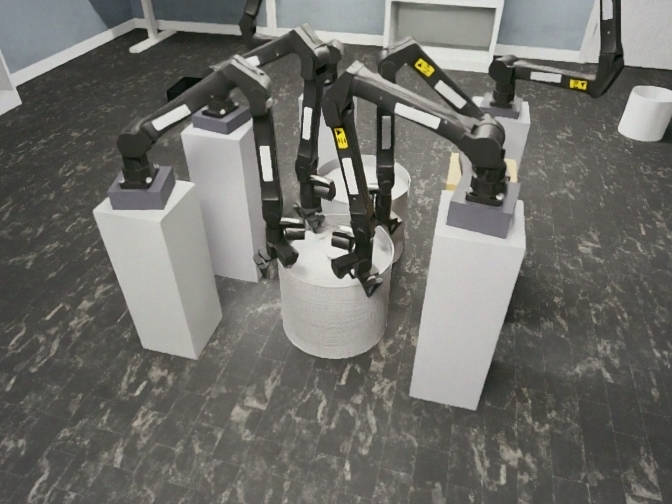

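Emit:
execute_actions(actions=[{"arm1":{"joints":{"gripper_m":0,"joint3_rad":0.985}},"arm2":{"joints":{"gripper_m":0,"joint3_rad":0.77}},"arm5":{"joints":{"gripper_m":0}},"arm6":{"joints":{"gripper_m":0,"joint3_rad":1.07}}}], cameras=[])

Emit:
execute_actions(actions=[{"arm1":{"joints":{"joint2_rad":2.70,"joint3_rad":0.96}},"arm2":{"joints":{"joint2_rad":2.28}},"arm5":{"joints":{"joint2_rad":2.54,"joint3_rad":0.95}},"arm6":{"joints":{"joint2_rad":2.42}}}], cameras=[])

Emit:
execute_actions(actions=[{"arm1":{"joints":{"joint2_rad":2.58,"joint3_rad":0.89,"joint4_rad":0.22}},"arm2":{"joints":{"joint2_rad":2.14,"joint3_rad":0.75,"joint4_rad":-0.04}},"arm5":{"joints":{"joint2_rad":2.42,"joint3_rad":0.88,"joint4_rad":0.095}},"arm6":{"joints":{"joint2_rad":2.29,"joint3_rad":1.005,"joint4_rad":-0.11}}}], cameras=[])

Emit:
execute_actions(actions=[{"arm1":{"joints":{"joint2_rad":2.445,"joint3_rad":0.8,"joint4_rad":0.175}},"arm2":{"joints":{"joint2_rad":1.98,"joint3_rad":0.71,"joint4_rad":-0.15}},"arm5":{"joints":{"joint2_rad":2.275,"joint3_rad":0.805,"joint4_rad":0.03}},"arm6":{"joints":{"joint2_rad":2.15,"joint3_rad":0.945,"joint4_rad":-0.19}}}], cameras=["cam_high"])

Scene clock: 258.70 s.
Joint torques (N m, as the arm reports them, + toward a larger angle): arm1=[ -2.07 -12.72  -3.32   0.37   0.13   0.17] | arm2=[  0.84 -15.12  -0.26   0.89   0.33  -0.37] | arm3=[-0.23 10.44  5.1   1.88 -0.04  0.01] | arm4=[ 1.15  8.89  6.92  1.53  0.07 -0.06] | arm5=[  0.32 -11.71  -0.65   0.63   0.04  -0.1 ] | arm6=[ -1.72 -14.88   0.47   0.81   0.46  -0.46]
arm1.joint_positions: joint1_rad=+0.053 joint2_rad=+2.812 joint3_rad=+0.990 joint4_rad=+0.246 joint5_rad=-0.006 joint6_rad=-0.933 gripper_m=+0.001
arm1.joint_status: all done
arm1.hand: x=+0.3824 y=+0.1623 z=+0.3257 quat_wxyz=(+0.004, -0.367, -0.930, -0.009) (m; scene frame)
arm2.joint_positions: joint1_rad=+0.119 joint2_rad=+2.407 joint3_rad=+0.773 joint4_rad=+0.054 joint5_rad=-0.008 joint6_rad=+1.099 gripper_m=+0.002
arm2.joint_status: all done
arm2.hand: x=+0.0980 y=+0.1599 z=+0.3258 quat_wxyz=(+0.003, -0.931, -0.365, -0.004) (m; scene frame)
arm3.joint_positions: joint1_rad=-0.388 joint2_rad=+0.080 joint3_rad=+1.298 joint4_rad=-1.474 joint5_rad=+0.001 joint6_rad=-0.019 gripper_m=+0.094
arm3.joint_status: not commanded
arm3.hand: x=-0.4501 y=+0.5051 z=+1.1853 quat_wxyz=(-0.303, -0.680, -0.404, +0.532) (m; scene frame)
arm4.joint_positions: joint1_rad=+0.694 joint2_rad=+0.095 joint3_rad=+1.277 joint4_rad=-1.497 joint5_rad=-0.001 joint6_rad=-0.515 gripper_m=+0.095
arm4.joint_status: not commanded
arm4.hand: x=-0.5921 y=-0.1959 z=+1.1323 quat_wxyz=(-0.487, +0.723, -0.370, -0.323) (m; scene frame)
arm5.joint_positions: joint1_rad=-0.038 joint2_rad=+2.673 joint3_rad=+0.968 joint4_rad=+0.144 joint5_rad=-0.004 joint6_rad=-0.997 gripper_m=+0.002
arm5.joint_status: all done
arm5.hand: x=+0.1001 y=-0.1275 z=+0.3238 quat_wxyz=(-0.006, +0.922, -0.388, +0.003) (m; scene frame)
arm6.joint_positions: joint1_rad=-0.055 joint2_rad=+2.572 joint3_rad=+1.071 joint4_rad=-0.048 joint5_rad=-0.008 joint6_rad=+1.070 gripper_m=+0.002
arm6.joint_status: all done
arm6.hand: x=+0.3720 y=-0.1195 z=+0.3243 quat_wxyz=(+0.002, +0.350, -0.937, -0.012) (m; scene frame)
pictures: none
No camera images: the call's "cameras" was empty. Leave "cameras" out to get every camera's image.

Scene clock: 260.63 s.
Joint torques (N m, as the arm reports them, + toward a larger angle): arm1=[ -2.05 -22.17  -5.18   0.28   0.01   0.25] | arm2=[  0.82 -26.88  -0.43   1.     0.19  -0.42] | arm3=[-0.12 10.    5.34  1.77 -0.05  0.02] | arm4=[ 1.19  8.96  6.93  1.55  0.07 -0.05] | arm5=[  0.52 -20.14  -1.55   0.62  -0.11  -0.04] | arm6=[ -1.68 -26.1    0.67   0.81   0.32  -0.46]
arm1.joint_positions: joint1_rad=+0.053 joint2_rad=+2.804 joint3_rad=+0.987 joint4_rad=+0.248 joint5_rad=-0.003 joint6_rad=-0.940 gripper_m=+0.001
arm1.joint_status: all done
arm1.hand: x=+0.3815 y=+0.1595 z=+0.3281 quat_wxyz=(+0.005, -0.363, -0.932, -0.005) (m; scene frame)
arm2.joint_positions: joint1_rad=+0.116 joint2_rad=+2.397 joint3_rad=+0.772 joint4_rad=+0.056 joint5_rad=-0.005 joint6_rad=+1.097 gripper_m=+0.002
arm2.joint_status: all done
arm2.hand: x=+0.0974 y=+0.1552 z=+0.3288 quat_wxyz=(-0.002, -0.931, -0.364, -0.001) (m; scene frame)
arm3.joint_positions: joint1_rad=-0.388 joint2_rad=+0.080 joint3_rad=+1.298 joint4_rad=-1.474 joint5_rad=+0.001 joint6_rad=-0.019 gripper_m=+0.094
arm3.joint_status: not commanded
arm3.hand: x=-0.4501 y=+0.5051 z=+1.1853 quat_wxyz=(-0.303, -0.680, -0.404, +0.532) (m; scene frame)
arm4.joint_positions: joint1_rad=+0.694 joint2_rad=+0.095 joint3_rad=+1.277 joint4_rad=-1.497 joint5_rad=-0.001 joint6_rad=-0.515 gripper_m=+0.095
arm4.joint_status: not commanded
arm4.hand: x=-0.5921 y=-0.1959 z=+1.1323 quat_wxyz=(-0.487, +0.723, -0.370, -0.323) (m; scene frame)
arm5.joint_positions: joint1_rad=-0.041 joint2_rad=+2.668 joint3_rad=+0.960 joint4_rad=+0.145 joint5_rad=+0.000 joint6_rad=-1.003 gripper_m=+0.002
arm5.joint_status: all done
arm5.hand: x=+0.1013 y=-0.1299 z=+0.3258 quat_wxyz=(-0.005, +0.922, -0.386, +0.005) (m; scene frame)
arm6.joint_positions: joint1_rad=-0.055 joint2_rad=+2.567 joint3_rad=+1.068 joint4_rad=-0.048 joint5_rad=-0.005 joint6_rad=+1.071 gripper_m=+0.002
arm6.joint_status: joint2_rad time_out (moved -0.005 of -0.152)
arm6.on_its_own: joint2_rad reads +2.567 and still pushes toward +2.420 since a time_out
arm6.hand: x=+0.3726 y=-0.1189 z=+0.3260 quat_wxyz=(+0.000, +0.350, -0.937, -0.013) (m; scene frame)
pictures: none
No camera images: the call's "cameras" was empty. Leave "cameras" out to get every camera's image.

not run: a stop came earlier in this reply.

not run: a stop came earlier in this reply.

Emit:
execute_actions(actions=[{"arm1":{"joints":{"joint2_rad":2.56,"joint3_rad":0.89,"joint4_rad":0.22}},"arm2":{"joints":{"joint2_rad":2.12,"joint3_rad":0.75,"joint4_rad":-0.04}},"arm5":{"joints":{"joint2_rad":2.40,"joint3_rad":0.88,"joint4_rad":0.095}},"arm6":{"joints":{"joint2_rad":2.27,"joint3_rad":1.02,"joint4_rad":-0.11,"joint6_rad":1.05}}}], cameras=[])

Emit:
execute_actions(actions=[{"arm1":{"joints":{"joint2_rad":2.425,"joint3_rad":0.8,"joint4_rad":0.175}},"arm2":{"joints":{"joint2_rad":1.96,"joint3_rad":0.71,"joint4_rad":-0.15}},"arm5":{"joints":{"joint2_rad":2.255,"joint3_rad":0.805,"joint4_rad":0.03}},"arm6":{"joints":{"joint2_rad":2.13,"joint3_rad":0.96,"joint4_rad":-0.19}}}], cameras=["cam_high"])

Scene clock: 274.47 s.
Joint torques (N m, as the arm reports them, + toward a larger angle): arm1=[ -2.11 -21.59  -2.05   0.73   0.03   0.25] | arm2=[  1.11 -25.39   3.37   0.94   0.07  -0.37] | arm3=[-0.28  9.96  5.15  1.86 -0.06  0.03] | arm4=[ 1.03  8.73  6.92  1.57  0.08 -0.07] | arm5=[  1.16 -19.02   0.91   0.66  -0.39   0.  ] | arm6=[ -1.72 -25.75   4.25   0.72   0.4   -0.14]
arm1.joint_positions: joint1_rad=+0.053 joint2_rad=+2.658 joint3_rad=+0.884 joint4_rad=+0.209 joint5_rad=-0.003 joint6_rad=-0.940 gripper_m=+0.001
arm1.joint_status: all done
arm1.hand: x=+0.3816 y=+0.1546 z=+0.3790 quat_wxyz=(+0.004, -0.363, -0.932, -0.003) (m; scene frame)
arm2.joint_positions: joint1_rad=+0.114 joint2_rad=+2.228 joint3_rad=+0.717 joint4_rad=-0.047 joint5_rad=-0.001 joint6_rad=+1.094 gripper_m=+0.002
arm2.joint_status: all done
arm2.hand: x=+0.0981 y=+0.1485 z=+0.3805 quat_wxyz=(-0.007, -0.931, -0.364, +0.001) (m; scene frame)
arm3.joint_positions: joint1_rad=-0.388 joint2_rad=+0.080 joint3_rad=+1.298 joint4_rad=-1.474 joint5_rad=+0.001 joint6_rad=-0.019 gripper_m=+0.094
arm3.joint_status: not commanded
arm3.hand: x=-0.4501 y=+0.5051 z=+1.1853 quat_wxyz=(-0.303, -0.680, -0.404, +0.532) (m; scene frame)
arm4.joint_positions: joint1_rad=+0.694 joint2_rad=+0.095 joint3_rad=+1.277 joint4_rad=-1.497 joint5_rad=-0.001 joint6_rad=-0.515 gripper_m=+0.095
arm4.joint_status: not commanded
arm4.hand: x=-0.5921 y=-0.1959 z=+1.1323 quat_wxyz=(-0.487, +0.723, -0.370, -0.323) (m; scene frame)
arm5.joint_positions: joint1_rad=-0.044 joint2_rad=+2.515 joint3_rad=+0.858 joint4_rad=+0.087 joint5_rad=+0.008 joint6_rad=-1.006 gripper_m=+0.002
arm5.joint_status: all done
arm5.hand: x=+0.1020 y=-0.1340 z=+0.3782 quat_wxyz=(-0.003, +0.922, -0.386, +0.010) (m; scene frame)
arm6.joint_positions: joint1_rad=-0.055 joint2_rad=+2.419 joint3_rad=+0.981 joint4_rad=-0.116 joint5_rad=-0.007 joint6_rad=+1.088 gripper_m=+0.002
arm6.joint_status: joint2_rad time_out (moved -0.148 of -0.297); joint6_rad time_out (moved +0.018 of -0.021); the others done
arm6.on_its_own: joint2_rad reads +2.419 and still pushes toward +2.270 since a time_out; joint6_rad reads +1.088 and still pushes toward +1.050 since a time_out
arm6.hand: x=+0.3731 y=-0.1231 z=+0.3793 quat_wxyz=(+0.002, +0.341, -0.940, -0.010) (m; scene frame)
pictures: none
No camera images: the call's "cameras" was empty. Leave "cameras" out to get every camera's image.

not run: a stop came earlier in this reply.

Works as predicted. Next z≈.45, .52.

Emit:
execute_actions(actions=[{"arm1":{"joints":{"joint2_rad":2.35,"joint3_rad":0.76,"joint4_rad":0.13}},"arm2":{"joints":{"joint2_rad":1.88,"joint3_rad":0.71,"joint4_rad":-0.24}},"arm5":{"joints":{"joint2_rad":2.175,"joint3_rad":0.78,"joint4_rad":-0.035}},"arm6":{"joints":{"joint2_rad":2.08,"joint3_rad":0.95,"joint4_rad":-0.26,"joint6_rad":1.08}}}], cameras=[])

Emit:
execute_actions(actions=[{"arm1":{"joints":{"joint2_rad":2.12,"joint3_rad":0.68,"joint4_rad":-0.01}},"arm2":{"joints":{"joint2_rad":1.65,"joint3_rad":0.725,"joint4_rad":-0.46}},"arm5":{"joints":{"joint2_rad":1.945,"joint3_rad":0.735,"joint4_rad":-0.2}},"arm6":{"joints":{"joint2_rad":1.89,"joint3_rad":0.93,"joint4_rad":-0.42}}}], cameras=[])

Emit:
execute_actions(actions=[{"arm1":{"joints":{"joint2_rad":1.755,"joint3_rad":0.66,"joint4_rad":-0.3}},"arm2":{"joints":{"joint2_rad":1.38,"joint3_rad":0.81,"joint4_rad":-0.8}},"arm5":{"joints":{"joint2_rad":1.62,"joint3_rad":0.76,"joint4_rad":-0.5}},"arm6":{"joints":{"joint2_rad":1.64,"joint3_rad":0.97,"joint4_rad":-0.69}}}], cameras=["cam_high"])

Scene clock: 287.30 s.
Joint torques (N m, as the arm reports them, + toward a larger angle): arm1=[ -2.09 -19.83  -0.38   0.54  -0.08   0.24] | arm2=[  0.94 -22.22   5.91   0.73   0.08  -0.36] | arm3=[-0.74  9.92  5.4   1.8  -0.09  0.03] | arm4=[ 1.14  8.77  6.88  1.53  0.07 -0.06] | arm5=[  0.83 -17.69   2.47   0.56  -0.47   0.  ] | arm6=[ -1.59 -23.17   6.32   0.49   0.55   0.08]
arm1.joint_positions: joint1_rad=+0.053 joint2_rad=+2.434 joint3_rad=+0.747 joint4_rad=+0.122 joint5_rad=+0.000 joint6_rad=-0.940 gripper_m=+0.001
arm1.joint_status: all done
arm1.hand: x=+0.3819 y=+0.1553 z=+0.4526 quat_wxyz=(+0.006, -0.363, -0.932, -0.002) (m; scene frame)
arm2.joint_positions: joint1_rad=+0.114 joint2_rad=+1.974 joint3_rad=+0.661 joint4_rad=-0.246 joint5_rad=-0.001 joint6_rad=+1.094 gripper_m=+0.002
arm2.joint_status: all done
arm2.hand: x=+0.0982 y=+0.1485 z=+0.4560 quat_wxyz=(-0.007, -0.931, -0.365, +0.001) (m; scene frame)
arm3.joint_positions: joint1_rad=-0.388 joint2_rad=+0.080 joint3_rad=+1.298 joint4_rad=-1.474 joint5_rad=+0.001 joint6_rad=-0.019 gripper_m=+0.094
arm3.joint_status: not commanded
arm3.hand: x=-0.4501 y=+0.5051 z=+1.1853 quat_wxyz=(-0.303, -0.680, -0.404, +0.532) (m; scene frame)
arm4.joint_positions: joint1_rad=+0.694 joint2_rad=+0.095 joint3_rad=+1.277 joint4_rad=-1.497 joint5_rad=-0.001 joint6_rad=-0.515 gripper_m=+0.095
arm4.joint_status: not commanded
arm4.hand: x=-0.5921 y=-0.1959 z=+1.1323 quat_wxyz=(-0.487, +0.723, -0.370, -0.323) (m; scene frame)
arm5.joint_positions: joint1_rad=-0.044 joint2_rad=+2.281 joint3_rad=+0.751 joint4_rad=-0.042 joint5_rad=+0.009 joint6_rad=-1.006 gripper_m=+0.002
arm5.joint_status: all done
arm5.hand: x=+0.1012 y=-0.1345 z=+0.4529 quat_wxyz=(-0.001, +0.922, -0.386, +0.011) (m; scene frame)
arm6.joint_positions: joint1_rad=-0.055 joint2_rad=+2.204 joint3_rad=+0.901 joint4_rad=-0.260 joint5_rad=-0.011 joint6_rad=+1.095 gripper_m=+0.001
arm6.joint_status: all done
arm6.hand: x=+0.3729 y=-0.1256 z=+0.4549 quat_wxyz=(+0.005, +0.338, -0.941, -0.006) (m; scene frame)
pictures: none
No camera images: the call's "cameras" was empty. Leave "cameras" out to get every camera's image.

Scene clock: 288.37 s.
Joint torques (N m, as the arm reports them, + toward a larger angle): arm1=[ -2.16 -18.83   2.31   0.59  -0.29   0.24] | arm2=[  1.51 -20.92   9.59   0.79   0.12  -0.39] | arm3=[-0.8   9.99  5.15  1.73 -0.06  0.03] | arm4=[ 1.18  9.    6.89  1.53  0.05 -0.05] | arm5=[  0.99 -16.89   4.67   0.62  -0.49   0.  ] | arm6=[ -1.41 -21.69   8.8    0.47   0.62   0.07]
arm1.joint_positions: joint1_rad=+0.053 joint2_rad=+2.202 joint3_rad=+0.652 joint4_rad=-0.019 joint5_rad=+0.006 joint6_rad=-0.940 gripper_m=+0.001
arm1.joint_status: all done
arm1.hand: x=+0.3817 y=+0.1568 z=+0.5212 quat_wxyz=(+0.009, -0.363, -0.932, -0.003) (m; scene frame)
arm2.joint_positions: joint1_rad=+0.113 joint2_rad=+1.742 joint3_rad=+0.653 joint4_rad=-0.471 joint5_rad=-0.001 joint6_rad=+1.093 gripper_m=+0.002
arm2.joint_status: all done
arm2.hand: x=+0.0980 y=+0.1488 z=+0.5267 quat_wxyz=(-0.006, -0.931, -0.364, +0.001) (m; scene frame)
arm3.joint_positions: joint1_rad=-0.388 joint2_rad=+0.080 joint3_rad=+1.298 joint4_rad=-1.474 joint5_rad=+0.001 joint6_rad=-0.019 gripper_m=+0.094
arm3.joint_status: not commanded
arm3.hand: x=-0.4501 y=+0.5051 z=+1.1853 quat_wxyz=(-0.303, -0.680, -0.404, +0.532) (m; scene frame)
arm4.joint_positions: joint1_rad=+0.694 joint2_rad=+0.095 joint3_rad=+1.277 joint4_rad=-1.497 joint5_rad=-0.001 joint6_rad=-0.515 gripper_m=+0.095
arm4.joint_status: not commanded
arm4.hand: x=-0.5921 y=-0.1959 z=+1.1323 quat_wxyz=(-0.487, +0.723, -0.370, -0.323) (m; scene frame)
arm5.joint_positions: joint1_rad=-0.045 joint2_rad=+2.054 joint3_rad=+0.690 joint4_rad=-0.207 joint5_rad=+0.010 joint6_rad=-1.006 gripper_m=+0.002
arm5.joint_status: all done
arm5.hand: x=+0.1009 y=-0.1333 z=+0.5217 quat_wxyz=(-0.002, +0.922, -0.387, +0.011) (m; scene frame)
arm6.joint_positions: joint1_rad=-0.055 joint2_rad=+2.008 joint3_rad=+0.864 joint4_rad=-0.421 joint5_rad=-0.013 joint6_rad=+1.095 gripper_m=+0.001
arm6.joint_status: all done
arm6.hand: x=+0.3727 y=-0.1259 z=+0.5250 quat_wxyz=(+0.005, +0.338, -0.941, -0.005) (m; scene frame)
pictures: none
No camera images: the call's "cameras" was empty. Leave "cameras" out to get every camera's image.

Scene clock: 290.67 s.
Joint torques (N m, as the arm reports them, + toward a larger angle): arm1=[ -1.94 -18.53   8.96   1.15  -0.77   0.18] | arm2=[  1.18 -15.68  14.75   0.49  -0.19  -0.54] | arm3=[-0.17 10.64  5.3   1.98 -0.09  0.01] | arm4=[ 1.15  8.91  6.87  1.56  0.06 -0.05] | arm5=[  0.93 -17.58   8.84   0.25  -0.01  -0.04] | arm6=[ -1.32 -20.51  12.85   0.1    1.17   0.05]
arm1.joint_positions: joint1_rad=+0.052 joint2_rad=+1.853 joint3_rad=+0.587 joint4_rad=-0.321 joint5_rad=+0.021 joint6_rad=-0.934 gripper_m=+0.002
arm1.joint_status: all done
arm1.hand: x=+0.3804 y=+0.1611 z=+0.6180 quat_wxyz=(+0.019, -0.366, -0.930, -0.010) (m; scene frame)
arm2.joint_positions: joint1_rad=+0.119 joint2_rad=+1.445 joint3_rad=+0.689 joint4_rad=-0.795 joint5_rad=+0.006 joint6_rad=+1.108 gripper_m=+0.002
arm2.joint_status: joint3_rad time_out (moved +0.037 of +0.157); the others done
arm2.on_its_own: joint3_rad reads +0.689 and still pushes toward +0.802 since a time_out
arm2.hand: x=+0.0967 y=+0.1571 z=+0.6259 quat_wxyz=(-0.011, -0.933, -0.360, +0.005) (m; scene frame)
arm3.joint_positions: joint1_rad=-0.388 joint2_rad=+0.080 joint3_rad=+1.298 joint4_rad=-1.474 joint5_rad=+0.001 joint6_rad=-0.019 gripper_m=+0.094
arm3.joint_status: not commanded
arm3.hand: x=-0.4501 y=+0.5051 z=+1.1853 quat_wxyz=(-0.303, -0.680, -0.404, +0.532) (m; scene frame)
arm4.joint_positions: joint1_rad=+0.694 joint2_rad=+0.095 joint3_rad=+1.277 joint4_rad=-1.497 joint5_rad=-0.001 joint6_rad=-0.515 gripper_m=+0.095
arm4.joint_status: not commanded
arm4.hand: x=-0.5921 y=-0.1959 z=+1.1323 quat_wxyz=(-0.487, +0.723, -0.370, -0.323) (m; scene frame)
arm5.joint_positions: joint1_rad=-0.044 joint2_rad=+1.750 joint3_rad=+0.686 joint4_rad=-0.499 joint5_rad=-0.002 joint6_rad=-1.003 gripper_m=+0.002
arm5.joint_status: all done
arm5.hand: x=+0.0989 y=-0.1256 z=+0.6184 quat_wxyz=(-0.005, +0.922, -0.388, +0.004) (m; scene frame)
arm6.joint_positions: joint1_rad=-0.058 joint2_rad=+1.754 joint3_rad=+0.880 joint4_rad=-0.682 joint5_rad=-0.025 joint6_rad=+1.096 gripper_m=+0.001
arm6.joint_status: all done
arm6.hand: x=+0.3713 y=-0.1232 z=+0.6255 quat_wxyz=(+0.011, +0.336, -0.942, -0.010) (m; scene frame)
pictures: cam_high
joint command not followed: on one or more control steps a check withheld the commanded joint targets of the arm2 arm, and it was not sent them on those steps.
cause: the commanded joint targets would bring a part of the robot too close to another arm (this arm's wrist (the part past joint 4) and the other arm's wrist (the part past joint 4)); next, command targets that bring no part of the robot closer to that arm.
joint command not followed: on one or more control steps a check withheld the commanded joint targets of the arm5 arm, and it was not sent them on those steps.
cause: the commanded joint targets would bring a part of the robot too close to another arm (this arm's wrist (the part past joint 4) and the other arm's wrist (the part past joint 4)); next, command targets that bring no part of the robot closer to that arm.
Images, in order (width x height): cam_high 672x504.

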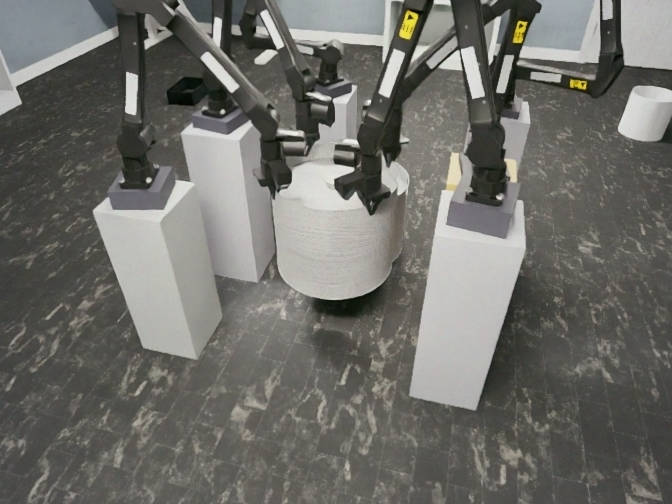

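Emit:
execute_actions(actions=[{"arm1":{"joints":{"joint2_rad":1.585,"joint3_rad":0.69,"joint4_rad":-0.475}},"arm2":{"joints":{"joint2_rad":1.28,"joint3_rad":0.885,"joint4_rad":-0.97}},"arm5":{"joints":{"joint2_rad":1.47,"joint3_rad":0.80,"joint4_rad":-0.675}},"arm6":{"joints":{"joint2_rad":1.53,"joint3_rad":1.025,"joint4_rad":-0.84}}}], cameras=[])

Scene clock: 299.60 s.
Joint torques (N m, as the arm reports them, + toward a larger angle): arm1=[ -2.01 -16.32  13.29   0.38  -0.5    0.19] | arm2=[  0.77 -16.04  15.77  -0.08  -0.05  -0.46] | arm3=[-0.51  9.56  5.07  1.78 -0.03  0.  ] | arm4=[ 1.14  8.8   6.97  1.53  0.06 -0.06] | arm5=[  1.42 -15.58  12.48  -0.26  -0.53  -0.02] | arm6=[ -1.38 -17.68  15.69   0.22   1.15   0.05]
arm1.joint_positions: joint1_rad=+0.052 joint2_rad=+1.667 joint3_rad=+0.588 joint4_rad=-0.479 joint5_rad=+0.013 joint6_rad=-0.934 gripper_m=+0.002
arm1.joint_status: joint3_rad time_out (moved +0.001 of +0.103); the others done
arm1.on_its_own: joint3_rad reads +0.588 and still pushes toward +0.690 since a time_out
arm1.hand: x=+0.3815 y=+0.1539 z=+0.6712 quat_wxyz=(+0.011, -0.366, -0.930, +0.003) (m; scene frame)
arm2.joint_positions: joint1_rad=+0.114 joint2_rad=+1.346 joint3_rad=+0.763 joint4_rad=-0.951 joint5_rad=+0.005 joint6_rad=+1.103 gripper_m=+0.002
arm2.joint_status: joint3_rad time_out (moved +0.074 of +0.196); the others done
arm2.on_its_own: joint3_rad reads +0.763 and still pushes toward +0.876 since a time_out
arm2.hand: x=+0.0972 y=+0.1501 z=+0.6779 quat_wxyz=(-0.019, -0.933, -0.360, +0.005) (m; scene frame)
arm3.joint_positions: joint1_rad=-0.388 joint2_rad=+0.080 joint3_rad=+1.298 joint4_rad=-1.474 joint5_rad=+0.001 joint6_rad=-0.019 gripper_m=+0.094
arm3.joint_status: not commanded
arm3.hand: x=-0.4501 y=+0.5051 z=+1.1853 quat_wxyz=(-0.303, -0.680, -0.404, +0.532) (m; scene frame)
arm4.joint_positions: joint1_rad=+0.694 joint2_rad=+0.095 joint3_rad=+1.277 joint4_rad=-1.497 joint5_rad=-0.001 joint6_rad=-0.515 gripper_m=+0.095
arm4.joint_status: not commanded
arm4.hand: x=-0.5921 y=-0.1959 z=+1.1323 quat_wxyz=(-0.487, +0.723, -0.370, -0.323) (m; scene frame)
arm5.joint_positions: joint1_rad=-0.047 joint2_rad=+1.586 joint3_rad=+0.686 joint4_rad=-0.659 joint5_rad=+0.010 joint6_rad=-1.006 gripper_m=+0.002
arm5.joint_status: joint3_rad time_out (moved +0.000 of +0.114); the others done
arm5.on_its_own: joint3_rad reads +0.686 and still pushes toward +0.799 since a time_out
arm5.hand: x=+0.0998 y=-0.1336 z=+0.6703 quat_wxyz=(-0.008, +0.922, -0.388, +0.010) (m; scene frame)
arm6.joint_positions: joint1_rad=-0.058 joint2_rad=+1.618 joint3_rad=+0.896 joint4_rad=-0.836 joint5_rad=-0.024 joint6_rad=+1.097 gripper_m=+0.001
arm6.joint_status: joint3_rad time_out (moved +0.016 of +0.145); the others done
arm6.on_its_own: joint3_rad reads +0.896 and still pushes toward +1.009 since a time_out
arm6.hand: x=+0.3731 y=-0.1322 z=+0.6810 quat_wxyz=(+0.011, +0.336, -0.942, -0.010) (m; scene frame)
pictures: none
No camera images: the call's "cameras" was empty. Leave "cameras" out to get every camera's image.


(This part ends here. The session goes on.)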